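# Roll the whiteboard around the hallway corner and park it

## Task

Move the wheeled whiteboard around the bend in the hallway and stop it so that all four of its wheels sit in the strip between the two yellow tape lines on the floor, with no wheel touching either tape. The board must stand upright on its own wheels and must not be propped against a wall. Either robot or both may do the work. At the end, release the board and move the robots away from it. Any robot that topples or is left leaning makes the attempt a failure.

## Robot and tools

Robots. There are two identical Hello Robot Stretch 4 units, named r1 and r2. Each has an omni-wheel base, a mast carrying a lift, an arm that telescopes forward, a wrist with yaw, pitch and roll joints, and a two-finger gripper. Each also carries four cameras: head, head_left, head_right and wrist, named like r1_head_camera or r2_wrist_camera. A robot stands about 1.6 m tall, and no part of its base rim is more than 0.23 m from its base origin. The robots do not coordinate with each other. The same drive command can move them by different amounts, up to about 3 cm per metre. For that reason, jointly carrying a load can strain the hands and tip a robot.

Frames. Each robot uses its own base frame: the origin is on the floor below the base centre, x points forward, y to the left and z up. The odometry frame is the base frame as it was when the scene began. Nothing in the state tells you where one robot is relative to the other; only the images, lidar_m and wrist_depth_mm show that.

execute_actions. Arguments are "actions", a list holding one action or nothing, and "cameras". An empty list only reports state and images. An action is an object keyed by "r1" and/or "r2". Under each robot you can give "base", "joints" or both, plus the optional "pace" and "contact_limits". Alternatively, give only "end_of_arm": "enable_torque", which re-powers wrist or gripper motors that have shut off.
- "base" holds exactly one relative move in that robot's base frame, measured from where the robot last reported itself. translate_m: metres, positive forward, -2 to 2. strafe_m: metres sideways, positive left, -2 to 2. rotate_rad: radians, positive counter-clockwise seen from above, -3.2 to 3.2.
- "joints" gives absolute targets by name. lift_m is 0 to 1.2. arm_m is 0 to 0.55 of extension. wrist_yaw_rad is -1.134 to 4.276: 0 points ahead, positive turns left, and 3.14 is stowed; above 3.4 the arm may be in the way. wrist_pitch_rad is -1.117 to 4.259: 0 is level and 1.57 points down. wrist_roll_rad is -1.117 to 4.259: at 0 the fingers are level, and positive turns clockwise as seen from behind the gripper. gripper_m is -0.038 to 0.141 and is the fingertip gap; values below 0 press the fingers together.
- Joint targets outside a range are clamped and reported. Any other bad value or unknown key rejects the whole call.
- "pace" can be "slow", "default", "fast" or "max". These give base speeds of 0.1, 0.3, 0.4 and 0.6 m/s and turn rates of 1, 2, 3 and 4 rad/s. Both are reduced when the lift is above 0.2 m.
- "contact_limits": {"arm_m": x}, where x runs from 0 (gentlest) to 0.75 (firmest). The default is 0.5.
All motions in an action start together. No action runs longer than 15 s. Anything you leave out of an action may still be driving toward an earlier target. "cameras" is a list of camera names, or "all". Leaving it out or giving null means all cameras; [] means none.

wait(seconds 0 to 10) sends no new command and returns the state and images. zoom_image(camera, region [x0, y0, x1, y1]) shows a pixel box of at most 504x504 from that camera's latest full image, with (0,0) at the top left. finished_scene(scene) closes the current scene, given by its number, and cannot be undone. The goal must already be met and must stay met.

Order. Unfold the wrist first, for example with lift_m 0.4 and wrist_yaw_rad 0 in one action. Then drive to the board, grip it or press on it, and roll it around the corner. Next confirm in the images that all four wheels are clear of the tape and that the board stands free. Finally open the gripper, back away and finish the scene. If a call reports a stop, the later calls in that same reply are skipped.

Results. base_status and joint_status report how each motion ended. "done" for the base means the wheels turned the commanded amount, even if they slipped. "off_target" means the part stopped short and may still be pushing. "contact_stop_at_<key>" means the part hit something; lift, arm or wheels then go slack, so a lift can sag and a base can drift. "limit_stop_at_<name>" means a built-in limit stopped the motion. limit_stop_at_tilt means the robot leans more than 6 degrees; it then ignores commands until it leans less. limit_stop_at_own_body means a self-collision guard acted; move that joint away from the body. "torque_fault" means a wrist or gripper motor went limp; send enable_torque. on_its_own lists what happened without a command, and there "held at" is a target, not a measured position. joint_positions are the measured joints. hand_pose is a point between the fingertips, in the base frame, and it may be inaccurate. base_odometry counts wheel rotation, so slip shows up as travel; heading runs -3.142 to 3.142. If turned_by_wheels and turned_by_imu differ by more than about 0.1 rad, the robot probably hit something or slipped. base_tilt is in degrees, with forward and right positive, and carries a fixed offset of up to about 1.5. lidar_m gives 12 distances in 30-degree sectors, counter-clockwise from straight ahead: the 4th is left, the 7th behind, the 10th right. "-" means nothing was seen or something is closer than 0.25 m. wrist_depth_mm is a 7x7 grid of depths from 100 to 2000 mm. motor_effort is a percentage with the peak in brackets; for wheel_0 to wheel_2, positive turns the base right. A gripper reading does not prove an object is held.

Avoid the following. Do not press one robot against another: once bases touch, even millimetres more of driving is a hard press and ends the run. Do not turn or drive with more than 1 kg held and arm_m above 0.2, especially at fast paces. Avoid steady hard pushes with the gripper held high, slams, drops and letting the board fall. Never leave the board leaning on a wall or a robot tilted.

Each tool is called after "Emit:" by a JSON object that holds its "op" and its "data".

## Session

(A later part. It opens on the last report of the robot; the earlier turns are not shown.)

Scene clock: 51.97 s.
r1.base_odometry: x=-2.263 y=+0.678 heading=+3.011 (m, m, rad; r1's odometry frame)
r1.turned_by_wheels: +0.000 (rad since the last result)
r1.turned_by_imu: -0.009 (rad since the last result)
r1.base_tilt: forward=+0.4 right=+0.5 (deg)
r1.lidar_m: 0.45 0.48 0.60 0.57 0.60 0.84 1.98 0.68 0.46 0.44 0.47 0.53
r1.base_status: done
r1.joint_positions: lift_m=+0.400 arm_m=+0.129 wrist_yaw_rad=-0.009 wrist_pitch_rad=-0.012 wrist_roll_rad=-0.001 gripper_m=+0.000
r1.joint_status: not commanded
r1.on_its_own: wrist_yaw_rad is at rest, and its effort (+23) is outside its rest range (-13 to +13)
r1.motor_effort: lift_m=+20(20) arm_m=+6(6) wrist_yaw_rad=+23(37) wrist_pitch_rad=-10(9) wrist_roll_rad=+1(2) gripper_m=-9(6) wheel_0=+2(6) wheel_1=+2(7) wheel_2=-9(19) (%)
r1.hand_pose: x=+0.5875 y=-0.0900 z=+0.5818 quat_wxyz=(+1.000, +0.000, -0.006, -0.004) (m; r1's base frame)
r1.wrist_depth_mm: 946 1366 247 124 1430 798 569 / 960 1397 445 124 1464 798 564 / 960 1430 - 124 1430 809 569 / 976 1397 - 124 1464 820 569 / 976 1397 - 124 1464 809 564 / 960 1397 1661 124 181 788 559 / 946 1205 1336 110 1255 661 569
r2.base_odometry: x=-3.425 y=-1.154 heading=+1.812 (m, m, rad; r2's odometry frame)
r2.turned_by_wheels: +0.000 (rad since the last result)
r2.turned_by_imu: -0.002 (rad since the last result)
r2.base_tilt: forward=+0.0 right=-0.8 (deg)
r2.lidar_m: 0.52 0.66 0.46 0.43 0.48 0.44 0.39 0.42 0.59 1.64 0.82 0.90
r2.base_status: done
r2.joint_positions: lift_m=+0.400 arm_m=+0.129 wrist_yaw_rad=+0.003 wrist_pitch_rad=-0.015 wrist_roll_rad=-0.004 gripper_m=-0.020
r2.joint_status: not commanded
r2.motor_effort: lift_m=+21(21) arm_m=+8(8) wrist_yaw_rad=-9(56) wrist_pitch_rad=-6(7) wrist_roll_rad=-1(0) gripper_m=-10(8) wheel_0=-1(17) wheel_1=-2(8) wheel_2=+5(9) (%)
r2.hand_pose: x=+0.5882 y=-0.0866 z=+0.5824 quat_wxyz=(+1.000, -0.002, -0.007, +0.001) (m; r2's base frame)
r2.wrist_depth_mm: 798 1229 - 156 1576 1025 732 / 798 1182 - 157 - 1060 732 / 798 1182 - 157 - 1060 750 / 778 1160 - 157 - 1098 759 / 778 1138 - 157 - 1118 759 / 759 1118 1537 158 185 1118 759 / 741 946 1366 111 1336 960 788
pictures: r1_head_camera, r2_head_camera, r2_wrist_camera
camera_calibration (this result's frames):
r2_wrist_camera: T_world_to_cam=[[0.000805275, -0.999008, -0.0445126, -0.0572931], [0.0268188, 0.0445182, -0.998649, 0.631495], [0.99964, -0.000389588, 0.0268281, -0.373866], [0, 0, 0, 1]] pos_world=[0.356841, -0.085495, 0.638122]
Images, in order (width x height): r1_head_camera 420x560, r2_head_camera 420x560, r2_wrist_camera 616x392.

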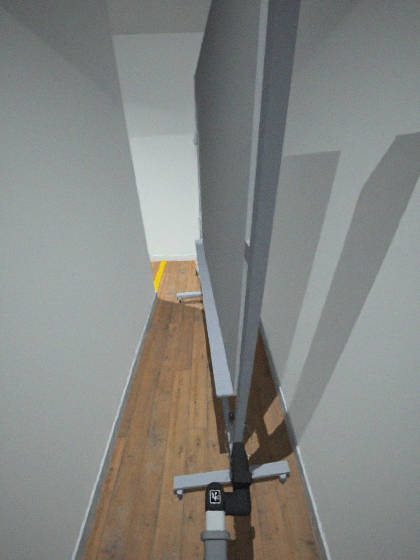

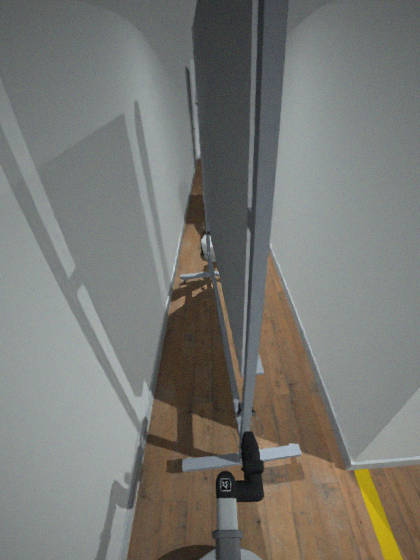

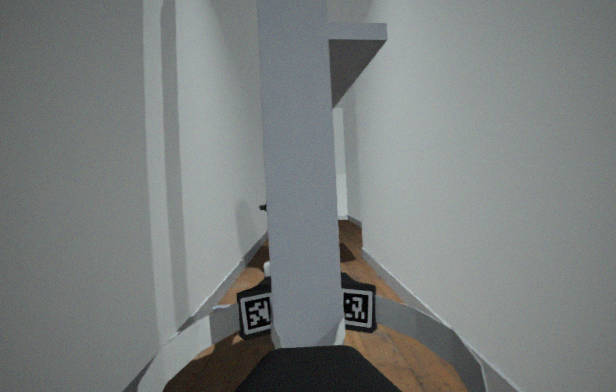

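Emit:
{"op": "execute_actions", "data": {"actions": [{"r2":{"joints":{"gripper_m":0.14}}}], "cameras": []}}

Emit:
{"op": "execute_actions", "data": {"actions": [{"r2":{"base":{"translate_m":-0.08},"joints":{"arm_m":0}}}], "cameras": []}}

Emit:
{"op": "execute_actions", "data": {"actions": [{"r2":{"base":{"strafe_m":-0.75}}}], "cameras": []}}

Emit:
{"op": "execute_actions", "data": {"actions": [{"r2":{"base":{"rotate_rad":1.57}}}], "cameras": []}}

Emit:
{"op": "execute_actions", "data": {"actions": [{"r1":{"base":{"translate_m":0.5},"pace":"slow"}}], "cameras": ["r2_head_camera","r2_wrist_camera"]}}

Scene clock: 55.40 s.
r1.base_odometry: x=-2.263 y=+0.678 heading=+3.011 (m, m, rad; r1's odometry frame)
r1.turned_by_wheels: +0.000 (rad since the last result)
r1.turned_by_imu: +0.000 (rad since the last result)
r1.base_tilt: forward=+0.3 right=+0.4 (deg)
r1.lidar_m: 0.44 0.48 0.61 0.56 0.58 0.84 1.99 0.68 0.49 0.44 0.47 0.52
r1.base_status: not commanded
r1.joint_positions: lift_m=+0.400 arm_m=+0.129 wrist_yaw_rad=-0.009 wrist_pitch_rad=-0.012 wrist_roll_rad=-0.001 gripper_m=+0.000
r1.joint_status: not commanded
r1.on_its_own: wrist_yaw_rad is at rest, and its effort (+24) is outside its rest range (-13 to +13)
r1.motor_effort: lift_m=+20(20) arm_m=+6(6) wrist_yaw_rad=+24(25) wrist_pitch_rad=-10(9) wrist_roll_rad=+2(3) gripper_m=-8(8) wheel_0=+2(2) wheel_1=+1(2) wheel_2=-9(10) (%)
r1.hand_pose: x=+0.5875 y=-0.0900 z=+0.5818 quat_wxyz=(+1.000, +0.000, -0.006, -0.004) (m; r1's base frame)
r1.wrist_depth_mm: 946 1366 247 124 1430 798 569 / 960 1397 445 124 1464 809 559 / 976 1430 - 124 1464 809 564 / 960 1397 - 124 1464 820 564 / 976 1397 - 124 1464 809 564 / 960 1397 1661 124 181 798 559 / 946 1205 1308 111 1255 661 564
r2.base_odometry: x=-3.425 y=-1.154 heading=+1.812 (m, m, rad; r2's odometry frame)
r2.turned_by_wheels: +0.000 (rad since the last result)
r2.turned_by_imu: -0.001 (rad since the last result)
r2.base_tilt: forward=+0.0 right=-0.8 (deg)
r2.lidar_m: 0.50 0.62 0.47 0.44 0.46 0.42 0.41 0.43 0.60 1.64 0.79 0.89
r2.base_status: not commanded
r2.joint_positions: lift_m=+0.400 arm_m=+0.129 wrist_yaw_rad=+0.000 wrist_pitch_rad=-0.015 wrist_roll_rad=-0.004 gripper_m=+0.140
r2.joint_status: all done
r2.motor_effort: lift_m=+21(21) arm_m=+8(8) wrist_yaw_rad=-1(9) wrist_pitch_rad=-5(6) wrist_roll_rad=-2(2) gripper_m=+3(8) wheel_0=+0(1) wheel_1=-1(2) wheel_2=+1(6) (%)
r2.hand_pose: x=+0.5880 y=-0.0873 z=+0.5825 quat_wxyz=(+1.000, -0.002, -0.008, +0.000) (m; r2's base frame)
r2.wrist_depth_mm: 798 1229 - 157 1576 1025 723 / 809 1205 - 157 1983 1042 732 / 809 1205 - 158 - 1060 741 / 788 1182 - 158 - 1078 750 / 788 1138 - 158 - 1098 750 / 768 917 1808 158 1618 960 759 / 750 1025 1464 111 1397 1025 778
pictures: none
No camera images: the call's "cameras" was empty. Leave "cameras" out to get every camera's image.

Scene clock: 56.83 s.
r1.base_odometry: x=-2.263 y=+0.678 heading=+3.011 (m, m, rad; r1's odometry frame)
r1.turned_by_wheels: +0.000 (rad since the last result)
r1.turned_by_imu: +0.000 (rad since the last result)
r1.base_tilt: forward=+0.5 right=+0.4 (deg)
r1.lidar_m: 0.45 0.47 0.61 0.57 0.58 0.81 2.00 0.69 0.49 0.45 0.47 0.52
r1.base_status: not commanded
r1.joint_positions: lift_m=+0.400 arm_m=+0.129 wrist_yaw_rad=-0.009 wrist_pitch_rad=-0.012 wrist_roll_rad=-0.001 gripper_m=+0.000
r1.joint_status: not commanded
r1.on_its_own: wrist_yaw_rad is at rest, and its effort (+24) is outside its rest range (-13 to +13)
r1.motor_effort: lift_m=+20(20) arm_m=+6(6) wrist_yaw_rad=+24(23) wrist_pitch_rad=-9(9) wrist_roll_rad=+2(1) gripper_m=-5(10) wheel_0=+2(2) wheel_1=+2(2) wheel_2=-9(9) (%)
r1.hand_pose: x=+0.5875 y=-0.0900 z=+0.5818 quat_wxyz=(+1.000, +0.000, -0.006, -0.004) (m; r1's base frame)
r1.wrist_depth_mm: 946 1366 247 124 1430 798 569 / 960 1397 449 124 1464 798 554 / 976 1397 - 124 1464 809 564 / 976 1430 - 124 1464 809 569 / 976 1397 - 124 1430 809 569 / 960 1397 1708 124 181 798 554 / 960 1205 1336 110 1229 661 564
r2.base_odometry: x=-3.406 y=-1.232 heading=+1.812 (m, m, rad; r2's odometry frame)
r2.turned_by_wheels: +0.000 (rad since the last result)
r2.turned_by_imu: -0.001 (rad since the last result)
r2.base_tilt: forward=+0.0 right=-0.8 (deg)
r2.lidar_m: 0.59 0.63 0.46 0.44 0.46 0.34 0.33 0.35 0.49 1.31 0.86 0.90
r2.base_status: done
r2.joint_positions: lift_m=+0.400 arm_m=+0.002 wrist_yaw_rad=+0.000 wrist_pitch_rad=-0.015 wrist_roll_rad=-0.004 gripper_m=+0.140
r2.joint_status: all done
r2.motor_effort: lift_m=+21(21) arm_m=-9(11) wrist_yaw_rad=+1(2) wrist_pitch_rad=-6(6) wrist_roll_rad=-2(2) gripper_m=-3(0) wheel_0=-2(7) wheel_1=-2(5) wheel_2=+2(12) (%)
r2.hand_pose: x=+0.4610 y=-0.0875 z=+0.5825 quat_wxyz=(+1.000, -0.002, -0.007, +0.000) (m; r2's base frame)
r2.wrist_depth_mm: 809 1205 - - 1921 1025 723 / 809 1229 - 741 1983 1025 723 / 809 1205 - 597 - 1060 741 / 788 1182 - - - 1078 741 / 788 1160 - - - 1025 759 / 768 931 1756 368 1618 960 750 / 750 1025 1464 111 1397 1042 778
pictures: none
No camera images: the call's "cameras" was empty. Leave "cameras" out to get every camera's image.

Scene clock: 60.67 s.
r1.base_odometry: x=-2.263 y=+0.678 heading=+3.011 (m, m, rad; r1's odometry frame)
r1.turned_by_wheels: +0.000 (rad since the last result)
r1.turned_by_imu: +0.000 (rad since the last result)
r1.base_tilt: forward=+0.4 right=+0.4 (deg)
r1.lidar_m: 0.45 0.48 0.60 0.56 0.61 0.85 1.96 0.68 0.47 0.44 0.47 0.53
r1.base_status: not commanded
r1.joint_positions: lift_m=+0.400 arm_m=+0.129 wrist_yaw_rad=-0.009 wrist_pitch_rad=-0.012 wrist_roll_rad=-0.001 gripper_m=+0.000
r1.joint_status: not commanded
r1.on_its_own: wrist_yaw_rad is at rest, and its effort (+24) is outside its rest range (-13 to +13)
r1.motor_effort: lift_m=+20(19) arm_m=+6(6) wrist_yaw_rad=+24(23) wrist_pitch_rad=-11(8) wrist_roll_rad=+1(2) gripper_m=-8(5) wheel_0=+2(2) wheel_1=+2(1) wheel_2=-9(9) (%)
r1.hand_pose: x=+0.5875 y=-0.0900 z=+0.5818 quat_wxyz=(+1.000, +0.000, -0.006, -0.004) (m; r1's base frame)
r1.wrist_depth_mm: 946 1366 248 124 1430 798 569 / 946 1397 445 124 1430 809 559 / 976 1430 - 124 1464 809 564 / 976 1397 - 124 1499 809 564 / 960 1397 - 124 1464 809 564 / 960 1430 1661 124 181 798 554 / 960 1205 1336 111 1255 668 564
r2.base_odometry: x=-2.677 y=-1.053 heading=+1.812 (m, m, rad; r2's odometry frame)
r2.turned_by_wheels: +0.000 (rad since the last result)
r2.turned_by_imu: -0.001 (rad since the last result)
r2.base_tilt: forward=+0.0 right=-0.8 (deg)
r2.lidar_m: 0.56 0.92 0.89 1.18 0.48 0.34 0.33 0.34 0.48 1.32 0.83 0.60
r2.base_status: done
r2.joint_positions: lift_m=+0.400 arm_m=+0.002 wrist_yaw_rad=+0.000 wrist_pitch_rad=-0.015 wrist_roll_rad=-0.004 gripper_m=+0.140
r2.joint_status: not commanded
r2.motor_effort: lift_m=+21(21) arm_m=-9(10) wrist_yaw_rad=-1(0) wrist_pitch_rad=-6(7) wrist_roll_rad=+0(0) gripper_m=-3(1) wheel_0=+1(11) wheel_1=+0(10) wheel_2=+0(2) (%)
r2.hand_pose: x=+0.4610 y=-0.0874 z=+0.5825 quat_wxyz=(+1.000, -0.002, -0.007, +0.000) (m; r2's base frame)
r2.wrist_depth_mm: 1229 343 347 349 351 353 353 / 1229 345 347 351 351 353 355 / 1205 347 347 349 351 355 355 / 1808 347 347 351 351 353 355 / 1863 345 347 351 353 355 357 / 1708 347 349 351 353 355 355 / 1464 349 349 111 353 357 359
pictures: none
No camera images: the call's "cameras" was empty. Leave "cameras" out to get every camera's image.

Scene clock: 62.73 s.
r1.base_odometry: x=-2.263 y=+0.678 heading=+3.011 (m, m, rad; r1's odometry frame)
r1.turned_by_wheels: +0.000 (rad since the last result)
r1.turned_by_imu: +0.000 (rad since the last result)
r1.base_tilt: forward=+0.5 right=+0.3 (deg)
r1.lidar_m: 0.45 0.48 0.61 0.57 0.60 0.82 1.96 0.68 0.48 0.45 0.46 0.50
r1.base_status: not commanded
r1.joint_positions: lift_m=+0.400 arm_m=+0.129 wrist_yaw_rad=-0.009 wrist_pitch_rad=-0.012 wrist_roll_rad=-0.001 gripper_m=+0.000
r1.joint_status: not commanded
r1.on_its_own: wrist_yaw_rad is at rest, and its effort (+23) is outside its rest range (-13 to +13)
r1.motor_effort: lift_m=+20(20) arm_m=+6(6) wrist_yaw_rad=+23(24) wrist_pitch_rad=-10(9) wrist_roll_rad=+2(1) gripper_m=-7(6) wheel_0=+2(2) wheel_1=+2(1) wheel_2=-9(10) (%)
r1.hand_pose: x=+0.5875 y=-0.0900 z=+0.5818 quat_wxyz=(+1.000, +0.000, -0.006, -0.004) (m; r1's base frame)
r1.wrist_depth_mm: 946 1397 247 124 1430 798 569 / 960 1397 445 124 1430 809 564 / 960 1397 - 124 1464 809 569 / 976 1430 - 124 1430 820 569 / 976 1430 - 124 1464 809 564 / 960 1397 1661 124 181 798 559 / 960 1205 1308 110 1255 661 564
r2.base_odometry: x=-2.677 y=-1.053 heading=-2.902 (m, m, rad; r2's odometry frame)
r2.turned_by_wheels: +1.570 (rad since the last result)
r2.turned_by_imu: +1.553 (rad since the last result)
r2.base_tilt: forward=+0.0 right=-0.8 (deg)
r2.lidar_m: 1.19 0.48 0.35 0.31 0.36 0.48 1.38 0.83 0.60 0.56 0.93 0.87
r2.base_status: done
r2.joint_positions: lift_m=+0.400 arm_m=+0.002 wrist_yaw_rad=+0.000 wrist_pitch_rad=-0.015 wrist_roll_rad=-0.004 gripper_m=+0.140
r2.joint_status: not commanded
r2.motor_effort: lift_m=+21(21) arm_m=-9(9) wrist_yaw_rad=-1(2) wrist_pitch_rad=-6(6) wrist_roll_rad=-1(0) gripper_m=+1(2) wheel_0=-2(7) wheel_1=-1(8) wheel_2=-2(10) (%)
r2.hand_pose: x=+0.4611 y=-0.0874 z=+0.5825 quat_wxyz=(+1.000, -0.002, -0.007, +0.000) (m; r2's base frame)
r2.wrist_depth_mm: 634 960 976 976 976 976 1008 / 634 960 976 976 991 976 991 / 634 946 976 976 991 976 1008 / 627 931 976 991 991 991 991 / 609 917 976 991 991 991 1008 / 609 732 991 976 991 1008 1008 / 591 809 976 111 991 991 1008
pictures: none
No camera images: the call's "cameras" was empty. Leave "cameras" out to get every camera's image.

Scene clock: 69.00 s.
r1.base_odometry: x=-2.758 y=+0.743 heading=+3.011 (m, m, rad; r1's odometry frame)
r1.turned_by_wheels: +0.000 (rad since the last result)
r1.turned_by_imu: -0.004 (rad since the last result)
r1.base_tilt: forward=+0.2 right=+0.5 (deg)
r1.lidar_m: 0.46 0.49 0.58 0.58 0.61 0.84 1.98 0.68 0.46 0.45 0.46 0.52
r1.base_status: done
r1.joint_positions: lift_m=+0.400 arm_m=+0.129 wrist_yaw_rad=-0.008 wrist_pitch_rad=-0.013 wrist_roll_rad=-0.001 gripper_m=+0.000
r1.joint_status: not commanded
r1.on_its_own: wrist_yaw_rad is at rest, and its effort (+19) is outside its rest range (-13 to +13)
r1.motor_effort: lift_m=+20(20) arm_m=+6(6) wrist_yaw_rad=+19(32) wrist_pitch_rad=-8(11) wrist_roll_rad=+2(2) gripper_m=-7(5) wheel_0=+4(5) wheel_1=+3(3) wheel_2=-9(18) (%)
r1.hand_pose: x=+0.5877 y=-0.0896 z=+0.5818 quat_wxyz=(+1.000, +0.000, -0.006, -0.004) (m; r1's base frame)
r1.wrist_depth_mm: 946 1756 248 124 1397 778 559 / 976 1708 394 124 1430 788 549 / 976 - - 124 1430 798 554 / 976 1808 - 124 1430 798 554 / 976 1863 - 124 1430 788 554 / 976 1661 1708 124 182 788 544 / 960 1205 1308 111 1255 634 554
r2.base_odometry: x=-2.677 y=-1.053 heading=-2.902 (m, m, rad; r2's odometry frame)
r2.turned_by_wheels: +0.000 (rad since the last result)
r2.turned_by_imu: -0.002 (rad since the last result)
r2.base_tilt: forward=+0.0 right=-0.8 (deg)
r2.lidar_m: 0.65 0.48 0.34 0.32 0.32 0.49 1.38 0.83 0.61 0.57 0.92 0.63
r2.base_status: not commanded
r2.joint_positions: lift_m=+0.400 arm_m=+0.002 wrist_yaw_rad=+0.000 wrist_pitch_rad=-0.015 wrist_roll_rad=-0.004 gripper_m=+0.140
r2.joint_status: not commanded
r2.motor_effort: lift_m=+21(21) arm_m=-9(9) wrist_yaw_rad=-2(1) wrist_pitch_rad=-6(6) wrist_roll_rad=+0(1) gripper_m=+0(1) wheel_0=-2(2) wheel_1=-1(1) wheel_2=-2(2) (%)
r2.hand_pose: x=+0.4611 y=-0.0874 z=+0.5825 quat_wxyz=(+1.000, -0.002, -0.007, +0.000) (m; r2's base frame)
r2.wrist_depth_mm: 640 976 976 976 436 445 459 / 640 946 960 976 436 445 459 / 627 946 976 976 991 976 1008 / 627 946 976 991 991 1008 991 / 609 904 976 991 991 1008 991 / 603 723 976 442 991 991 1008 / 591 798 976 111 991 976 1008
pictures: r2_head_camera, r2_wrist_camera
camera_calibration (this result's frames):
r2_wrist_camera: T_world_to_cam=[[-0.00181547, -0.999007, -0.0445128, -0.0567375], [0.0270476, 0.0444476, -0.998646, 0.634882], [0.999632, -0.00301698, 0.0269401, -0.247023], [0, 0, 0, 1]] pos_world=[0.229657, -0.0856453, 0.638151]
Images, in order (width x height): r2_head_camera 420x560, r2_wrist_camera 616x392.

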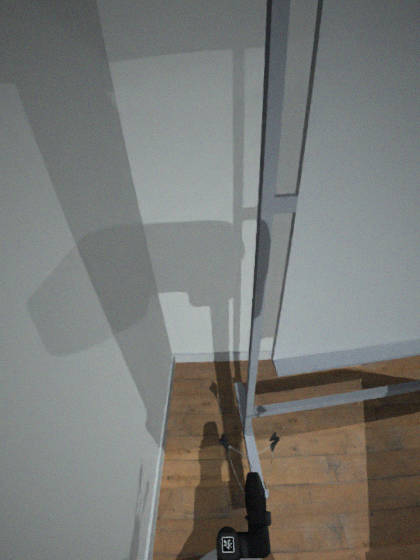

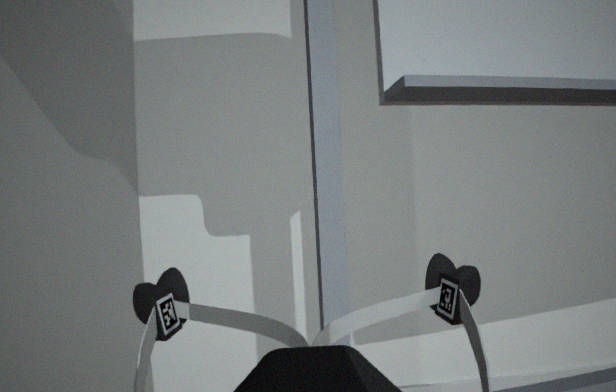

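Emit:
{"op": "execute_actions", "data": {"actions": [{"r2":{"base":{"translate_m":0.09},"joints":{"arm_m":0.2}},"r1":{"base":{"strafe_m":-0.06},"pace":"slow","joints":{"gripper_m":0.06}}}], "cameras": []}}

Emit:
{"op": "execute_actions", "data": {"actions": [{"r2":{"joints":{"gripper_m":-0.01}}}], "cameras": []}}

Emit:
{"op": "execute_actions", "data": {"actions": [{"r1":{"base":{"translate_m":0.06},"pace":"slow"},"r2":{"base":{"strafe_m":0.06},"pace":"slow"}}], "cameras": []}}

Emit:
{"op": "execute_actions", "data": {"actions": [{"r2":{"base":{"translate_m":-0.3},"pace":"slow"}}], "cameras": []}}

Emit:
{"op": "execute_actions", "data": {"actions": [{"r1":{"base":{"translate_m":0.1},"pace":"slow"},"r2":{"base":{"translate_m":-0.2},"pace":"slow"}}], "cameras": ["r2_head_camera","r1_head_camera"]}}

Scene clock: 72.73 s.
r1.base_odometry: x=-2.750 y=+0.802 heading=+3.011 (m, m, rad; r1's odometry frame)
r1.turned_by_wheels: +0.000 (rad since the last result)
r1.turned_by_imu: +0.001 (rad since the last result)
r1.base_tilt: forward=+0.5 right=+0.2 (deg)
r1.lidar_m: 0.47 0.49 0.66 0.63 0.67 0.92 1.69 0.58 0.41 0.38 0.41 0.54
r1.base_status: done
r1.joint_positions: lift_m=+0.400 arm_m=+0.129 wrist_yaw_rad=+0.000 wrist_pitch_rad=-0.012 wrist_roll_rad=-0.001 gripper_m=+0.060
r1.joint_status: all done
r1.motor_effort: lift_m=+20(20) arm_m=+6(6) wrist_yaw_rad=-3(29) wrist_pitch_rad=-9(11) wrist_roll_rad=+2(3) gripper_m=-4(7) wheel_0=+7(13) wheel_1=+0(6) wheel_2=+0(9) (%)
r1.hand_pose: x=+0.5883 y=-0.0874 z=+0.5818 quat_wxyz=(+1.000, +0.000, -0.006, +0.000) (m; r1's base frame)
r1.wrist_depth_mm: 1025 1708 238 136 1464 683 484 / 1025 - 394 136 1464 691 477 / 1025 - - 137 1464 699 480 / 1042 1921 - 137 1499 699 480 / 1042 - - 137 1464 699 477 / 1025 1661 198 137 201 683 477 / 1025 1229 1336 110 1255 585 484
r2.base_odometry: x=-2.765 y=-1.074 heading=-2.902 (m, m, rad; r2's odometry frame)
r2.turned_by_wheels: +0.000 (rad since the last result)
r2.turned_by_imu: -0.001 (rad since the last result)
r2.base_tilt: forward=+0.0 right=-0.8 (deg)
r2.lidar_m: 0.60 0.49 0.34 0.32 0.35 0.47 1.38 0.83 0.60 0.56 0.82 0.56
r2.base_status: done
r2.joint_positions: lift_m=+0.400 arm_m=+0.198 wrist_yaw_rad=-0.006 wrist_pitch_rad=-0.015 wrist_roll_rad=-0.004 gripper_m=+0.140
r2.joint_status: all done
r2.on_its_own: wrist_yaw_rad is at rest, and its effort (+16) is outside its rest range (-13 to +13)
r2.motor_effort: lift_m=+21(21) arm_m=+11(13) wrist_yaw_rad=+16(28) wrist_pitch_rad=-6(6) wrist_roll_rad=-3(1) gripper_m=+0(1) wheel_0=-1(6) wheel_1=+0(4) wheel_2=-6(9) (%)
r2.hand_pose: x=+0.6570 y=-0.0891 z=+0.5825 quat_wxyz=(+1.000, -0.002, -0.007, -0.003) (m; r2's base frame)
r2.wrist_depth_mm: 654 676 683 154 699 699 707 / 640 676 683 154 691 699 707 / 640 683 683 162 691 707 699 / 634 683 691 171 699 707 707 / 627 683 691 181 707 707 707 / 615 683 220 691 169 707 707 / 603 683 691 111 699 715 715
pictures: none
No camera images: the call's "cameras" was empty. Leave "cameras" out to get every camera's image.

Scene clock: 75.17 s.
r1.base_odometry: x=-2.750 y=+0.802 heading=+3.012 (m, m, rad; r1's odometry frame)
r1.turned_by_wheels: +0.000 (rad since the last result)
r1.turned_by_imu: +0.000 (rad since the last result)
r1.base_tilt: forward=+0.5 right=+0.3 (deg)
r1.lidar_m: 0.48 0.48 0.69 0.64 0.67 0.92 1.70 0.59 0.41 0.38 0.39 0.53
r1.base_status: not commanded
r1.joint_positions: lift_m=+0.400 arm_m=+0.129 wrist_yaw_rad=+0.007 wrist_pitch_rad=-0.012 wrist_roll_rad=-0.001 gripper_m=+0.060
r1.joint_status: not commanded
r1.on_its_own: wrist_yaw_rad is at rest, and its effort (-22) is outside its rest range (-13 to +13)
r1.motor_effort: lift_m=+20(20) arm_m=+6(6) wrist_yaw_rad=-22(22) wrist_pitch_rad=-11(11) wrist_roll_rad=+2(3) gripper_m=-3(6) wheel_0=+7(7) wheel_1=-1(1) wheel_2=+1(1) (%)
r1.hand_pose: x=+0.5889 y=-0.0855 z=+0.5816 quat_wxyz=(+1.000, +0.000, -0.006, +0.003) (m; r1's base frame)
r1.wrist_depth_mm: 1008 1756 238 138 1499 699 492 / 1008 - 394 137 1537 707 480 / 1008 - - 137 1537 715 488 / 1025 1756 - 138 1576 715 488 / 1042 1756 - 137 1537 715 488 / 1025 1661 198 138 202 654 484 / 1008 1229 1336 110 1229 597 488
r2.base_odometry: x=-2.765 y=-1.074 heading=-2.903 (m, m, rad; r2's odometry frame)
r2.turned_by_wheels: -0.001 (rad since the last result)
r2.turned_by_imu: -0.002 (rad since the last result)
r2.base_tilt: forward=+0.0 right=-0.8 (deg)
r2.lidar_m: 0.57 0.49 0.34 0.32 0.34 0.48 1.37 0.83 0.60 0.57 0.84 0.56
r2.base_status: not commanded
r2.joint_positions: lift_m=+0.400 arm_m=+0.199 wrist_yaw_rad=-0.015 wrist_pitch_rad=-0.015 wrist_roll_rad=-0.004 gripper_m=-0.010
r2.joint_status: all done
r2.on_its_own: wrist_yaw_rad is at rest, and its effort (+44) is outside its rest range (-13 to +13)
r2.motor_effort: lift_m=+21(21) arm_m=+8(11) wrist_yaw_rad=+44(44) wrist_pitch_rad=-6(7) wrist_roll_rad=+0(2) gripper_m=-8(3) wheel_0=-10(10) wheel_1=-2(2) wheel_2=-5(5) (%)
r2.hand_pose: x=+0.6565 y=-0.0918 z=+0.5825 quat_wxyz=(+1.000, -0.002, -0.007, -0.008) (m; r2's base frame)
r2.wrist_depth_mm: 668 683 683 153 699 707 715 / 668 676 691 153 699 707 715 / 668 676 683 153 707 707 715 / 661 676 683 153 699 715 723 / 654 683 691 153 707 707 723 / 647 683 683 154 182 707 723 / 627 683 691 111 707 715 723
pictures: none
No camera images: the call's "cameras" was empty. Leave "cameras" out to get every camera's image.

Scene clock: 77.00 s.
r1.base_odometry: x=-2.810 y=+0.810 heading=+3.011 (m, m, rad; r1's odometry frame)
r1.turned_by_wheels: +0.000 (rad since the last result)
r1.turned_by_imu: +0.000 (rad since the last result)
r1.base_tilt: forward=+0.4 right=+0.4 (deg)
r1.lidar_m: 0.47 0.49 0.66 0.64 0.68 0.92 1.71 0.58 0.40 0.38 0.39 0.52
r1.base_status: done
r1.joint_positions: lift_m=+0.400 arm_m=+0.129 wrist_yaw_rad=-0.002 wrist_pitch_rad=-0.013 wrist_roll_rad=-0.001 gripper_m=+0.060
r1.joint_status: not commanded
r1.motor_effort: lift_m=+20(20) arm_m=+6(6) wrist_yaw_rad=+3(22) wrist_pitch_rad=-9(12) wrist_roll_rad=+1(3) gripper_m=-1(4) wheel_0=+1(10) wheel_1=+3(6) wheel_2=-6(7) (%)
r1.hand_pose: x=+0.5882 y=-0.0879 z=+0.5819 quat_wxyz=(+1.000, +0.000, -0.006, -0.001) (m; r1's base frame)
r1.wrist_depth_mm: 1025 1863 246 140 1205 668 480 / 1042 - 392 140 1229 676 469 / 1042 - - 140 1255 683 473 / 1042 - - 140 1229 683 477 / 1042 - - 140 1229 683 473 / 1042 1661 197 140 187 634 469 / 1042 1229 1336 111 1160 574 477
r2.base_odometry: x=-2.751 y=-1.132 heading=-2.905 (m, m, rad; r2's odometry frame)
r2.turned_by_wheels: -0.002 (rad since the last result)
r2.turned_by_imu: -0.004 (rad since the last result)
r2.base_tilt: forward=+0.0 right=-0.8 (deg)
r2.lidar_m: 0.58 0.40 0.28 0.26 0.29 0.40 1.13 0.92 0.67 0.61 0.86 0.57
r2.base_status: done
r2.joint_positions: lift_m=+0.400 arm_m=+0.199 wrist_yaw_rad=-0.013 wrist_pitch_rad=-0.015 wrist_roll_rad=-0.004 gripper_m=-0.010
r2.joint_status: not commanded
r2.on_its_own: wrist_yaw_rad is at rest, and its effort (+35) is outside its rest range (-13 to +13)
r2.motor_effort: lift_m=+21(21) arm_m=+8(8) wrist_yaw_rad=+35(49) wrist_pitch_rad=-6(6) wrist_roll_rad=+0(1) gripper_m=-6(11) wheel_0=-15(21) wheel_1=-1(4) wheel_2=-7(10) (%)
r2.hand_pose: x=+0.6568 y=-0.0910 z=+0.5825 quat_wxyz=(+1.000, -0.002, -0.007, -0.006) (m; r2's base frame)
r2.wrist_depth_mm: 580 683 691 158 699 707 715 / 580 676 683 159 699 715 723 / 574 676 676 159 691 715 715 / 574 676 683 159 707 699 715 / 564 676 683 159 707 707 723 / 554 676 683 159 183 715 723 / 539 683 691 111 707 715 723
pictures: none
No camera images: the call's "cameras" was empty. Leave "cameras" out to get every camera's image.

Scene clock: 81.27 s.
r1.base_odometry: x=-2.810 y=+0.810 heading=+3.012 (m, m, rad; r1's odometry frame)
r1.turned_by_wheels: +0.000 (rad since the last result)
r1.turned_by_imu: +0.000 (rad since the last result)
r1.base_tilt: forward=+0.3 right=+0.5 (deg)
r1.lidar_m: 0.53 0.51 0.67 0.64 0.65 0.92 1.71 0.57 0.41 0.37 0.41 0.57
r1.base_status: not commanded
r1.joint_positions: lift_m=+0.400 arm_m=+0.129 wrist_yaw_rad=+0.001 wrist_pitch_rad=-0.013 wrist_roll_rad=-0.001 gripper_m=+0.060
r1.joint_status: not commanded
r1.motor_effort: lift_m=+19(20) arm_m=+6(6) wrist_yaw_rad=-5(4) wrist_pitch_rad=-8(9) wrist_roll_rad=+0(2) gripper_m=-2(3) wheel_0=+1(1) wheel_1=+3(3) wheel_2=-3(5) (%)
r1.hand_pose: x=+0.5884 y=-0.0873 z=+0.5819 quat_wxyz=(+1.000, +0.000, -0.006, +0.000) (m; r1's base frame)
r1.wrist_depth_mm: 1025 - 436 207 1430 668 484 / 1042 - 349 206 1430 683 473 / 1042 - 1182 206 1430 691 477 / 1042 - - 207 1464 691 477 / 1042 - - 207 1464 691 473 / 1042 1708 198 207 195 676 469 / 1025 1255 1336 110 1229 574 477
r2.base_odometry: x=-2.460 y=-1.062 heading=-2.906 (m, m, rad; r2's odometry frame)
r2.turned_by_wheels: -0.001 (rad since the last result)
r2.turned_by_imu: -0.004 (rad since the last result)
r2.base_tilt: forward=+0.1 right=-0.8 (deg)
r2.lidar_m: 0.60 0.40 0.28 0.26 0.29 0.40 1.06 0.91 0.66 0.61 0.65 0.60
r2.base_status: done
r2.joint_positions: lift_m=+0.400 arm_m=+0.199 wrist_yaw_rad=-0.004 wrist_pitch_rad=-0.015 wrist_roll_rad=-0.004 gripper_m=-0.010
r2.joint_status: not commanded
r2.motor_effort: lift_m=+21(21) arm_m=+5(8) wrist_yaw_rad=+10(36) wrist_pitch_rad=-6(6) wrist_roll_rad=-2(0) gripper_m=-11(11) wheel_0=-11(15) wheel_1=-6(12) wheel_2=+4(8) (%)
r2.hand_pose: x=+0.6582 y=-0.0884 z=+0.5825 quat_wxyz=(+1.000, -0.002, -0.007, -0.002) (m; r2's base frame)
r2.wrist_depth_mm: 564 866 991 168 1008 1008 634 / 564 878 991 168 1008 1008 1025 / 569 854 991 170 1008 1008 1025 / 559 854 991 170 1008 1008 1025 / 554 831 991 169 1008 1025 1008 / 539 798 991 169 185 1008 1025 / 530 732 976 111 1008 1025 1025
pictures: none
No camera images: the call's "cameras" was empty. Leave "cameras" out to get every camera's image.

Scene clock: 84.53 s.
r1.base_odometry: x=-2.909 y=+0.823 heading=+3.012 (m, m, rad; r1's odometry frame)
r1.turned_by_wheels: +0.000 (rad since the last result)
r1.turned_by_imu: +0.000 (rad since the last result)
r1.base_tilt: forward=+0.4 right=+0.3 (deg)
r1.lidar_m: 0.45 0.43 0.67 0.63 0.66 0.94 1.75 0.57 0.41 0.38 0.41 0.55
r1.base_status: done
r1.joint_positions: lift_m=+0.400 arm_m=+0.129 wrist_yaw_rad=+0.002 wrist_pitch_rad=-0.013 wrist_roll_rad=-0.001 gripper_m=+0.060
r1.joint_status: not commanded
r1.motor_effort: lift_m=+19(20) arm_m=+6(6) wrist_yaw_rad=-7(17) wrist_pitch_rad=-8(9) wrist_roll_rad=+1(0) gripper_m=-4(2) wheel_0=+4(7) wheel_1=+1(1) wheel_2=-1(6) (%)
r1.hand_pose: x=+0.5885 y=-0.0869 z=+0.5820 quat_wxyz=(+1.000, +0.000, -0.006, +0.001) (m; r1's base frame)
r1.wrist_depth_mm: 1025 - 253 180 1464 676 480 / 1025 - 345 180 1464 683 473 / 1042 - - 180 1464 691 477 / 1042 - - 180 1499 691 480 / 1042 - - 180 1464 691 473 / 1042 1756 193 181 195 676 473 / 1008 1281 1255 110 1229 574 480
r2.base_odometry: x=-2.266 y=-1.016 heading=-2.907 (m, m, rad; r2's odometry frame)
r2.turned_by_wheels: -0.001 (rad since the last result)
r2.turned_by_imu: -0.004 (rad since the last result)
r2.base_tilt: forward=+0.1 right=-0.8 (deg)
r2.lidar_m: 0.60 0.41 0.28 0.26 0.28 0.39 1.06 0.91 0.66 0.61 0.66 0.62
r2.base_status: done
r2.joint_positions: lift_m=+0.400 arm_m=+0.199 wrist_yaw_rad=-0.004 wrist_pitch_rad=-0.015 wrist_roll_rad=-0.004 gripper_m=-0.010
r2.joint_status: not commanded
r2.motor_effort: lift_m=+21(21) arm_m=+5(5) wrist_yaw_rad=+11(12) wrist_pitch_rad=-6(7) wrist_roll_rad=-1(1) gripper_m=-12(16) wheel_0=-13(16) wheel_1=-7(10) wheel_2=+4(9) (%)
r2.hand_pose: x=+0.6583 y=-0.0885 z=+0.5824 quat_wxyz=(+1.000, -0.002, -0.007, -0.002) (m; r2's base frame)
r2.wrist_depth_mm: 574 878 1205 169 1182 243 242 / 569 878 1182 168 1205 1205 1205 / 569 866 1182 170 1205 1229 1229 / 559 854 1205 170 1205 1229 1255 / 554 842 1182 170 1205 1229 1229 / 539 820 1160 169 185 1229 1229 / 535 732 1182 111 1182 1205 1255
pictures: r1_head_camera, r2_head_camera
Images, in order (width x height): r1_head_camera 420x560, r2_head_camera 420x560.

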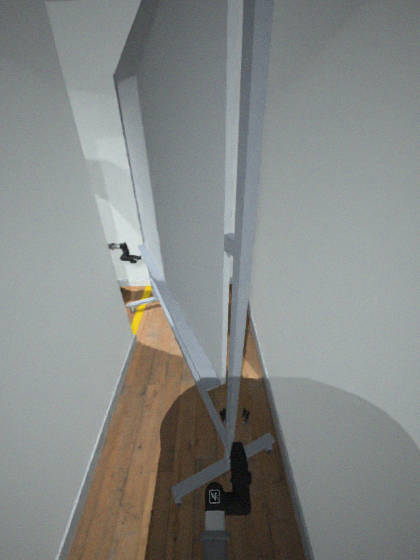

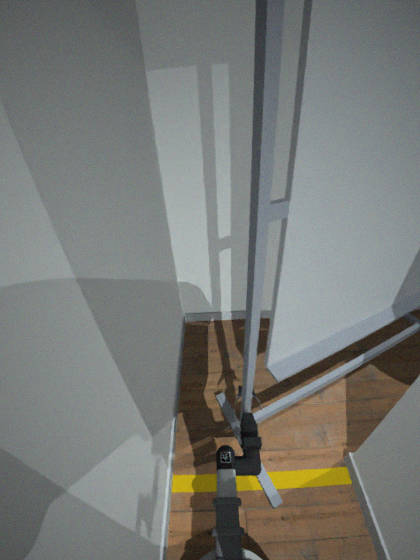

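Emit:
{"op": "execute_actions", "data": {"actions": [{"r1":{"base":{"strafe_m":-0.05},"joints":{"arm_m":0.22},"pace":"slow"},"r2":{"base":{"translate_m":-0.15},"pace":"slow"}}], "cameras": []}}

Emit:
{"op": "execute_actions", "data": {"actions": [{"r1":{"base":{"translate_m":0.17},"pace":"slow"},"r2":{"base":{"translate_m":-0.18},"pace":"slow"}}], "cameras": []}}

Emit:
{"op": "execute_actions", "data": {"actions": [{"r1":{"base":{"translate_m":0.16},"pace":"slow"},"r2":{"base":{"translate_m":-0.15},"pace":"slow"}}], "cameras": ["r2_head_camera","r1_head_camera"]}}

Scene clock: 88.07 s.
r1.base_odometry: x=-2.903 y=+0.872 heading=+3.013 (m, m, rad; r1's odometry frame)
r1.turned_by_wheels: +0.001 (rad since the last result)
r1.turned_by_imu: +0.002 (rad since the last result)
r1.base_tilt: forward=+0.4 right=+0.4 (deg)
r1.lidar_m: 0.51 0.50 0.72 0.69 0.72 0.99 1.45 0.51 0.35 0.32 0.35 0.49
r1.base_status: done
r1.joint_positions: lift_m=+0.400 arm_m=+0.219 wrist_yaw_rad=+0.015 wrist_pitch_rad=-0.012 wrist_roll_rad=-0.001 gripper_m=+0.060
r1.joint_status: all done
r1.on_its_own: wrist_yaw_rad is at rest, and its effort (-46) is outside its rest range (-13 to +13)
r1.motor_effort: lift_m=+19(20) arm_m=+4(10) wrist_yaw_rad=-46(45) wrist_pitch_rad=-11(11) wrist_roll_rad=+3(1) gripper_m=-5(10) wheel_0=+6(13) wheel_1=+1(6) wheel_2=+8(7) (%)
r1.hand_pose: x=+0.6799 y=-0.0830 z=+0.5817 quat_wxyz=(+1.000, +0.000, -0.006, +0.008) (m; r1's base frame)
r1.wrist_depth_mm: 1042 262 248 185 1397 609 430 / 1078 384 319 185 1397 621 430 / 1060 1182 - 185 1430 621 424 / 1078 - - 185 1430 627 424 / 1060 - - 185 1430 621 424 / 1060 1661 187 185 196 615 430 / 1042 1229 1336 110 1160 517 430
r2.base_odometry: x=-2.120 y=-0.981 heading=-2.909 (m, m, rad; r2's odometry frame)
r2.turned_by_wheels: -0.002 (rad since the last result)
r2.turned_by_imu: -0.003 (rad since the last result)
r2.base_tilt: forward=+0.1 right=-0.8 (deg)
r2.lidar_m: 0.59 0.39 0.29 0.25 0.28 0.38 1.04 0.92 0.67 0.64 0.67 0.64
r2.base_status: done
r2.joint_positions: lift_m=+0.400 arm_m=+0.200 wrist_yaw_rad=-0.005 wrist_pitch_rad=-0.015 wrist_roll_rad=-0.004 gripper_m=-0.010
r2.joint_status: not commanded
r2.on_its_own: wrist_yaw_rad is at rest, and its effort (+16) is outside its rest range (-13 to +13)
r2.motor_effort: lift_m=+21(21) arm_m=+1(5) wrist_yaw_rad=+16(18) wrist_pitch_rad=-7(8) wrist_roll_rad=-1(2) gripper_m=-15(20) wheel_0=-16(16) wheel_1=-9(8) wheel_2=+5(16) (%)
r2.hand_pose: x=+0.6586 y=-0.0890 z=+0.5824 quat_wxyz=(+1.000, -0.002, -0.007, -0.003) (m; r2's base frame)
r2.wrist_depth_mm: 574 891 1308 173 1336 242 242 / 574 891 1336 175 1366 1366 1397 / 574 866 1336 176 1366 1366 1397 / 569 866 1366 175 1397 1366 1397 / 564 842 1336 174 1336 1397 1397 / 549 820 1182 174 184 1397 1397 / 535 741 1281 111 1336 1205 1281
pictures: none
No camera images: the call's "cameras" was empty. Leave "cameras" out to get every camera's image.

Scene clock: 91.13 s.
r1.base_odometry: x=-3.071 y=+0.894 heading=+3.014 (m, m, rad; r1's odometry frame)
r1.turned_by_wheels: +0.001 (rad since the last result)
r1.turned_by_imu: +0.001 (rad since the last result)
r1.base_tilt: forward=+0.3 right=+0.4 (deg)
r1.lidar_m: 0.46 0.47 0.74 0.68 0.72 1.01 1.42 0.52 0.37 0.33 0.34 0.49
r1.base_status: done
r1.joint_positions: lift_m=+0.400 arm_m=+0.219 wrist_yaw_rad=+0.005 wrist_pitch_rad=-0.013 wrist_roll_rad=-0.001 gripper_m=+0.060
r1.joint_status: not commanded
r1.on_its_own: wrist_yaw_rad is at rest, and its effort (-16) is outside its rest range (-13 to +13)
r1.motor_effort: lift_m=+20(20) arm_m=+4(4) wrist_yaw_rad=-16(45) wrist_pitch_rad=-7(11) wrist_roll_rad=+2(2) gripper_m=-3(11) wheel_0=+6(12) wheel_1=+4(8) wheel_2=-1(8) (%)
r1.hand_pose: x=+0.6790 y=-0.0861 z=+0.5820 quat_wxyz=(+1.000, +0.000, -0.007, +0.002) (m; r1's base frame)
r1.wrist_depth_mm: 1808 232 237 160 1255 580 413 / 1808 342 1808 160 1281 585 415 / 1138 1756 1756 160 1281 597 410 / 1808 1808 1808 160 1308 597 410 / 1808 1808 1756 159 1281 591 407 / 1708 1756 189 160 195 585 413 / 1336 654 1336 111 1078 496 410
r2.base_odometry: x=-1.945 y=-0.940 heading=-2.910 (m, m, rad; r2's odometry frame)
r2.turned_by_wheels: -0.001 (rad since the last result)
r2.turned_by_imu: -0.002 (rad since the last result)
r2.base_tilt: forward=+0.1 right=-0.9 (deg)
r2.lidar_m: 0.61 0.39 0.29 0.25 0.26 0.39 1.02 0.93 0.66 0.63 0.65 0.63
r2.base_status: done
r2.joint_positions: lift_m=+0.400 arm_m=+0.200 wrist_yaw_rad=+0.001 wrist_pitch_rad=-0.015 wrist_roll_rad=-0.004 gripper_m=-0.010
r2.joint_status: not commanded
r2.motor_effort: lift_m=+21(21) arm_m=+2(1) wrist_yaw_rad=-3(15) wrist_pitch_rad=-6(7) wrist_roll_rad=+1(1) gripper_m=-14(13) wheel_0=-9(16) wheel_1=-6(12) wheel_2=+6(11) (%)
r2.hand_pose: x=+0.6592 y=-0.0871 z=+0.5824 quat_wxyz=(+1.000, -0.002, -0.007, +0.001) (m; r2's base frame)
r2.wrist_depth_mm: 564 866 1537 177 250 242 274 / 559 866 1537 176 1537 1537 375 / 559 854 1537 175 1537 1537 1576 / 554 831 1537 176 1537 1576 1576 / 549 809 1537 177 1576 1576 1576 / 535 798 191 177 186 1576 1537 / 521 668 1366 111 1336 1182 878
pictures: none
No camera images: the call's "cameras" was empty. Leave "cameras" out to get every camera's image.

Scene clock: 94.00 s.
r1.base_odometry: x=-3.229 y=+0.914 heading=+3.015 (m, m, rad; r1's odometry frame)
r1.turned_by_wheels: +0.001 (rad since the last result)
r1.turned_by_imu: +0.001 (rad since the last result)
r1.base_tilt: forward=+0.5 right=+0.5 (deg)
r1.lidar_m: 0.41 0.44 0.73 0.69 0.72 1.02 1.43 0.49 0.35 0.33 0.33 0.50
r1.base_status: done
r1.joint_positions: lift_m=+0.400 arm_m=+0.219 wrist_yaw_rad=+0.004 wrist_pitch_rad=-0.013 wrist_roll_rad=-0.001 gripper_m=+0.060
r1.joint_status: not commanded
r1.on_its_own: wrist_yaw_rad is at rest, and its effort (-14) is outside its rest range (-13 to +13)
r1.motor_effort: lift_m=+20(20) arm_m=+4(4) wrist_yaw_rad=-14(16) wrist_pitch_rad=-8(9) wrist_roll_rad=+2(2) gripper_m=-4(2) wheel_0=+8(8) wheel_1=+6(8) wheel_2=-1(7) (%)
r1.hand_pose: x=+0.6790 y=-0.0863 z=+0.5819 quat_wxyz=(+1.000, +0.000, -0.006, +0.002) (m; r1's base frame)
r1.wrist_depth_mm: 236 233 1618 148 1255 585 410 / 334 1661 1661 147 1281 591 415 / 1618 1618 1618 148 1308 597 410 / 1661 1618 1618 148 1308 597 407 / 1661 1661 1618 148 1281 597 407 / 1661 1618 190 148 195 585 413 / 1205 1281 1336 111 1098 496 410
r2.base_odometry: x=-1.800 y=-0.905 heading=-2.910 (m, m, rad; r2's odometry frame)
r2.turned_by_wheels: +0.000 (rad since the last result)
r2.turned_by_imu: -0.001 (rad since the last result)
r2.base_tilt: forward=+0.1 right=-0.8 (deg)
r2.lidar_m: 0.59 0.38 0.27 0.25 0.27 0.36 0.99 0.92 0.68 0.63 0.67 0.65
r2.base_status: done
r2.joint_positions: lift_m=+0.400 arm_m=+0.200 wrist_yaw_rad=+0.002 wrist_pitch_rad=-0.015 wrist_roll_rad=-0.004 gripper_m=-0.010
r2.joint_status: not commanded
r2.motor_effort: lift_m=+21(21) arm_m=+2(2) wrist_yaw_rad=-6(7) wrist_pitch_rad=-6(7) wrist_roll_rad=+1(2) gripper_m=-10(19) wheel_0=-5(13) wheel_1=-3(9) wheel_2=+8(12) (%)
r2.hand_pose: x=+0.6593 y=-0.0869 z=+0.5825 quat_wxyz=(+1.000, -0.002, -0.007, +0.001) (m; r2's base frame)
r2.wrist_depth_mm: 554 842 1618 177 245 251 1205 / 559 842 1661 177 1708 370 1078 / 549 831 1661 176 1661 1708 1255 / 544 820 1661 176 1708 1708 1756 / 539 798 1661 177 1756 1756 1708 / 525 778 189 174 187 1708 1499 / 517 661 1366 111 1366 544 1182
pictures: r1_head_camera, r2_head_camera
Images, in order (width x height): r1_head_camera 420x560, r2_head_camera 420x560.

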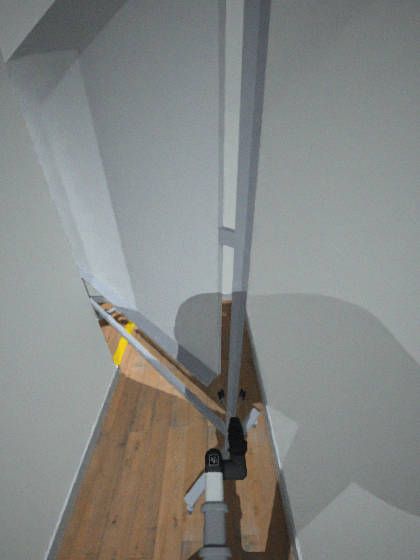

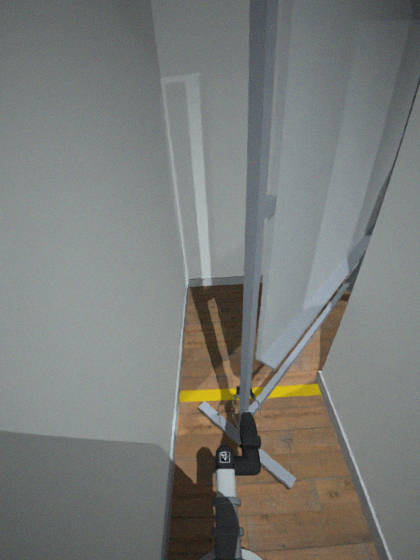

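Emit:
{"op": "execute_actions", "data": {"actions": [{"r1":{"base":{"translate_m":0.15},"pace":"slow"},"r2":{"base":{"translate_m":-0.12},"pace":"slow"}}], "cameras": []}}

Emit:
{"op": "execute_actions", "data": {"actions": [{"r1":{"base":{"translate_m":0.16}},"r2":{"base":{"translate_m":-0.1},"pace":"slow"}}], "cameras": []}}

Emit:
{"op": "execute_actions", "data": {"actions": [{"r1":{"base":{"translate_m":0.16}},"r2":{"base":{"translate_m":-0.08},"pace":"slow"}}], "cameras": []}}

Emit:
{"op": "execute_actions", "data": {"actions": [{"r1":{"base":{"translate_m":0.16}},"r2":{"base":{"translate_m":-0.06},"pace":"slow"}}], "cameras": ["r2_head_camera","r1_head_camera"]}}

Scene clock: 97.70 s.
r1.base_odometry: x=-3.378 y=+0.933 heading=+3.016 (m, m, rad; r1's odometry frame)
r1.turned_by_wheels: +0.001 (rad since the last result)
r1.turned_by_imu: +0.002 (rad since the last result)
r1.base_tilt: forward=+0.3 right=+0.4 (deg)
r1.lidar_m: 0.38 0.75 0.73 0.68 0.73 1.03 1.41 0.50 0.35 0.31 0.34 0.47
r1.base_status: done
r1.joint_positions: lift_m=+0.400 arm_m=+0.219 wrist_yaw_rad=+0.004 wrist_pitch_rad=-0.013 wrist_roll_rad=-0.001 gripper_m=+0.060
r1.joint_status: not commanded
r1.on_its_own: wrist_yaw_rad is at rest, and its effort (-14) is outside its rest range (-13 to +13)
r1.motor_effort: lift_m=+20(20) arm_m=+4(4) wrist_yaw_rad=-14(29) wrist_pitch_rad=-7(8) wrist_roll_rad=+3(3) gripper_m=-1(4) wheel_0=+8(12) wheel_1=+5(9) wheel_2=-1(3) (%)
r1.hand_pose: x=+0.6790 y=-0.0861 z=+0.5821 quat_wxyz=(+1.000, +0.000, -0.007, +0.002) (m; r1's base frame)
r1.wrist_depth_mm: 234 232 1464 143 1281 585 415 / 332 1499 1499 143 1281 597 415 / 1499 1499 1464 143 1308 597 410 / 1499 1499 1499 143 1308 603 410 / 1499 1499 1499 143 1308 597 407 / 1537 1499 190 143 195 591 415 / 1366 1308 1366 110 1098 496 413
r2.base_odometry: x=-1.683 y=-0.878 heading=-2.910 (m, m, rad; r2's odometry frame)
r2.turned_by_wheels: +0.000 (rad since the last result)
r2.turned_by_imu: -0.002 (rad since the last result)
r2.base_tilt: forward=+0.0 right=-0.8 (deg)
r2.lidar_m: 0.59 0.40 0.28 0.25 0.27 0.38 1.02 0.95 0.67 0.63 0.67 0.68
r2.base_status: done
r2.joint_positions: lift_m=+0.400 arm_m=+0.200 wrist_yaw_rad=+0.001 wrist_pitch_rad=-0.015 wrist_roll_rad=-0.004 gripper_m=-0.010
r2.joint_status: not commanded
r2.motor_effort: lift_m=+21(21) arm_m=+1(2) wrist_yaw_rad=-4(14) wrist_pitch_rad=-5(7) wrist_roll_rad=-1(3) gripper_m=-12(16) wheel_0=-6(13) wheel_1=-3(6) wheel_2=+5(11) (%)
r2.hand_pose: x=+0.6592 y=-0.0870 z=+0.5826 quat_wxyz=(+1.000, -0.002, -0.008, +0.001) (m; r2's base frame)
r2.wrist_depth_mm: 554 842 1661 175 245 273 1808 / 554 842 1661 175 1808 413 1863 / 549 831 1808 173 1863 1863 1863 / 549 820 1756 175 1863 1863 1863 / 535 809 1756 176 1808 1863 1863 / 525 788 190 173 187 1708 1576 / 517 661 1336 111 1336 647 1255
pictures: none
No camera images: the call's "cameras" was empty. Leave "cameras" out to get every camera's image.

Scene clock: 99.97 s.
r1.base_odometry: x=-3.537 y=+0.952 heading=+3.017 (m, m, rad; r1's odometry frame)
r1.turned_by_wheels: +0.001 (rad since the last result)
r1.turned_by_imu: +0.001 (rad since the last result)
r1.base_tilt: forward=+0.4 right=+0.3 (deg)
r1.lidar_m: 0.37 0.68 0.74 0.68 0.73 1.01 1.41 0.51 0.33 0.33 0.35 0.48
r1.base_status: done
r1.joint_positions: lift_m=+0.400 arm_m=+0.219 wrist_yaw_rad=+0.010 wrist_pitch_rad=-0.013 wrist_roll_rad=-0.001 gripper_m=+0.060
r1.joint_status: not commanded
r1.on_its_own: wrist_yaw_rad is at rest, and its effort (-33) is outside its rest range (-13 to +13)
r1.motor_effort: lift_m=+19(20) arm_m=+4(4) wrist_yaw_rad=-33(32) wrist_pitch_rad=-7(9) wrist_roll_rad=+3(2) gripper_m=-5(1) wheel_0=+8(11) wheel_1=+3(13) wheel_2=+4(14) (%)
r1.hand_pose: x=+0.6795 y=-0.0845 z=+0.5820 quat_wxyz=(+1.000, +0.000, -0.007, +0.005) (m; r1's base frame)
r1.wrist_depth_mm: 233 239 1336 136 1308 603 424 / 1366 1336 1336 136 1308 609 427 / 1336 1336 1336 136 1308 621 418 / 1366 1366 1336 136 1308 621 421 / 1366 1336 1336 136 1281 615 421 / 1366 1336 190 136 196 603 424 / 1336 1281 1336 111 1138 512 421
r2.base_odometry: x=-1.586 y=-0.855 heading=-2.910 (m, m, rad; r2's odometry frame)
r2.turned_by_wheels: +0.000 (rad since the last result)
r2.turned_by_imu: -0.001 (rad since the last result)
r2.base_tilt: forward=+0.1 right=-0.9 (deg)
r2.lidar_m: 0.60 0.40 0.27 0.25 0.27 0.37 0.99 0.95 0.68 0.63 0.67 0.67
r2.base_status: done
r2.joint_positions: lift_m=+0.400 arm_m=+0.200 wrist_yaw_rad=+0.007 wrist_pitch_rad=-0.015 wrist_roll_rad=-0.004 gripper_m=-0.010
r2.joint_status: not commanded
r2.on_its_own: wrist_yaw_rad is at rest, and its effort (-21) is outside its rest range (-13 to +13)
r2.motor_effort: lift_m=+21(21) arm_m=+2(2) wrist_yaw_rad=-21(24) wrist_pitch_rad=-7(7) wrist_roll_rad=+1(3) gripper_m=-14(15) wheel_0=-9(9) wheel_1=-6(9) wheel_2=+12(14) (%)
r2.hand_pose: x=+0.6597 y=-0.0853 z=+0.5825 quat_wxyz=(+1.000, -0.002, -0.007, +0.004) (m; r2's base frame)
r2.wrist_depth_mm: 544 831 1618 173 246 1983 750 / 549 831 1576 173 410 1983 741 / 539 831 1576 172 1921 1921 750 / 539 809 1756 172 1921 1921 768 / 530 798 1708 173 1983 1921 768 / 521 768 188 174 187 1661 768 / 508 647 1308 111 1366 1160 788
pictures: none
No camera images: the call's "cameras" was empty. Leave "cameras" out to get every camera's image.

Scene clock: 102.03 s.
r1.base_odometry: x=-3.696 y=+0.972 heading=+3.019 (m, m, rad; r1's odometry frame)
r1.turned_by_wheels: +0.001 (rad since the last result)
r1.turned_by_imu: +0.002 (rad since the last result)
r1.base_tilt: forward=+0.4 right=+0.4 (deg)
r1.lidar_m: 0.33 0.64 0.72 0.68 0.73 1.00 1.43 0.50 0.34 0.33 0.35 0.50
r1.base_status: done
r1.joint_positions: lift_m=+0.400 arm_m=+0.219 wrist_yaw_rad=+0.008 wrist_pitch_rad=-0.013 wrist_roll_rad=-0.001 gripper_m=+0.060
r1.joint_status: not commanded
r1.on_its_own: wrist_yaw_rad is at rest, and its effort (-23) is outside its rest range (-13 to +13)
r1.motor_effort: lift_m=+20(20) arm_m=+4(4) wrist_yaw_rad=-23(29) wrist_pitch_rad=-7(9) wrist_roll_rad=+1(3) gripper_m=-7(2) wheel_0=+8(12) wheel_1=+5(11) wheel_2=+6(13) (%)
r1.hand_pose: x=+0.6793 y=-0.0852 z=+0.5820 quat_wxyz=(+1.000, +0.000, -0.007, +0.004) (m; r1's base frame)
r1.wrist_depth_mm: 233 1182 1182 137 1160 597 421 / 1205 1205 1182 137 1160 609 424 / 1205 1205 1182 137 1160 615 418 / 1205 1205 1182 137 1160 615 418 / 1205 1182 1182 137 1160 609 415 / 1205 1182 189 137 195 603 421 / 1205 1182 1182 110 1138 504 418
r2.base_odometry: x=-1.509 y=-0.837 heading=-2.910 (m, m, rad; r2's odometry frame)
r2.turned_by_wheels: +0.000 (rad since the last result)
r2.turned_by_imu: -0.001 (rad since the last result)
r2.base_tilt: forward=+0.1 right=-0.8 (deg)
r2.lidar_m: 0.60 0.40 0.25 0.25 0.25 0.38 0.99 0.96 0.68 0.65 0.66 0.69
r2.base_status: done
r2.joint_positions: lift_m=+0.400 arm_m=+0.200 wrist_yaw_rad=+0.007 wrist_pitch_rad=-0.015 wrist_roll_rad=-0.004 gripper_m=-0.010
r2.joint_status: not commanded
r2.on_its_own: wrist_yaw_rad is at rest, and its effort (-20) is outside its rest range (-13 to +13)
r2.motor_effort: lift_m=+21(21) arm_m=+2(2) wrist_yaw_rad=-20(22) wrist_pitch_rad=-6(6) wrist_roll_rad=+0(2) gripper_m=-15(15) wheel_0=-8(9) wheel_1=-6(8) wheel_2=+12(17) (%)
r2.hand_pose: x=+0.6597 y=-0.0855 z=+0.5825 quat_wxyz=(+1.000, -0.002, -0.007, +0.003) (m; r2's base frame)
r2.wrist_depth_mm: 544 820 1618 170 247 - 741 / 544 820 1618 169 362 - 741 / 539 809 1808 169 1983 - 750 / 530 798 1808 169 1983 1983 768 / 530 798 1708 171 - - 768 / 517 768 189 171 188 1708 768 / 504 647 1281 111 1281 1229 798
pictures: none
No camera images: the call's "cameras" was empty. Leave "cameras" out to get every camera's image.

Scene clock: 103.90 s.
r1.base_odometry: x=-3.854 y=+0.992 heading=+3.020 (m, m, rad; r1's odometry frame)
r1.turned_by_wheels: +0.001 (rad since the last result)
r1.turned_by_imu: +0.002 (rad since the last result)
r1.base_tilt: forward=+0.4 right=+0.5 (deg)
r1.lidar_m: 0.32 0.61 0.72 0.69 0.73 1.01 1.42 0.49 0.35 0.30 0.33 0.48
r1.base_status: done
r1.joint_positions: lift_m=+0.400 arm_m=+0.219 wrist_yaw_rad=+0.005 wrist_pitch_rad=-0.014 wrist_roll_rad=-0.001 gripper_m=+0.060
r1.joint_status: not commanded
r1.on_its_own: wrist_yaw_rad is at rest, and its effort (-15) is outside its rest range (-13 to +13)
r1.motor_effort: lift_m=+20(20) arm_m=+4(4) wrist_yaw_rad=-15(25) wrist_pitch_rad=-6(6) wrist_roll_rad=+1(4) gripper_m=-7(3) wheel_0=+7(10) wheel_1=+4(11) wheel_2=+2(11) (%)
r1.hand_pose: x=+0.6791 y=-0.0860 z=+0.5821 quat_wxyz=(+1.000, +0.000, -0.007, +0.002) (m; r1's base frame)
r1.wrist_depth_mm: 1042 1025 1025 139 991 591 418 / 1042 1042 1025 139 1025 603 418 / 1042 1042 1008 138 1008 609 413 / 1060 1042 1025 139 991 609 413 / 1042 1025 1025 139 1008 609 413 / 1042 1042 189 139 195 597 421 / 1042 1042 1025 110 1008 504 415
r2.base_odometry: x=-1.451 y=-0.823 heading=-2.910 (m, m, rad; r2's odometry frame)
r2.turned_by_wheels: +0.000 (rad since the last result)
r2.turned_by_imu: +0.000 (rad since the last result)
r2.base_tilt: forward=+0.1 right=-0.8 (deg)
r2.lidar_m: 0.60 0.39 0.27 0.25 0.27 0.36 1.00 0.96 0.68 0.64 0.66 0.71
r2.base_status: done
r2.joint_positions: lift_m=+0.400 arm_m=+0.200 wrist_yaw_rad=+0.006 wrist_pitch_rad=-0.015 wrist_roll_rad=-0.004 gripper_m=-0.010
r2.joint_status: not commanded
r2.on_its_own: wrist_yaw_rad is at rest, and its effort (-16) is outside its rest range (-13 to +13)
r2.motor_effort: lift_m=+21(21) arm_m=+2(1) wrist_yaw_rad=-16(23) wrist_pitch_rad=-5(6) wrist_roll_rad=+0(2) gripper_m=-12(18) wheel_0=-4(11) wheel_1=-3(7) wheel_2=+8(16) (%)
r2.hand_pose: x=+0.6596 y=-0.0858 z=+0.5825 quat_wxyz=(+1.000, -0.002, -0.008, +0.003) (m; r2's base frame)
r2.wrist_depth_mm: 539 831 1618 167 248 - 750 / 539 820 1618 166 364 - 750 / 535 809 1808 167 - - 759 / 535 798 1708 167 - - 768 / 525 778 1708 167 - - 778 / 512 768 189 167 187 1661 778 / 504 647 1308 111 1229 1160 798
pictures: r1_head_camera, r2_head_camera
Images, in order (width x height): r1_head_camera 420x560, r2_head_camera 420x560.

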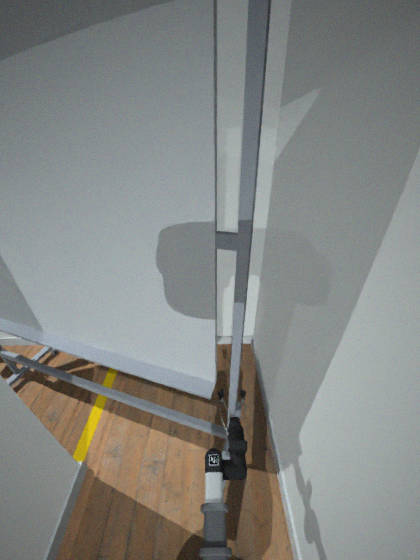

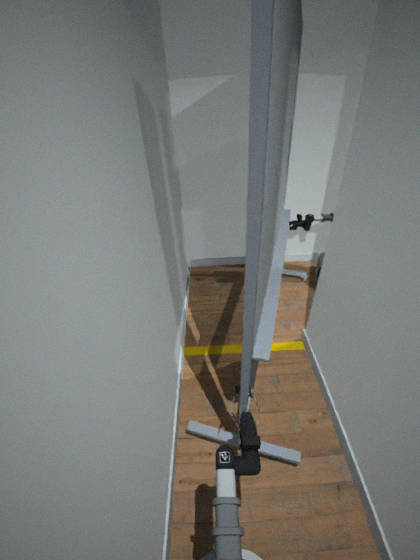

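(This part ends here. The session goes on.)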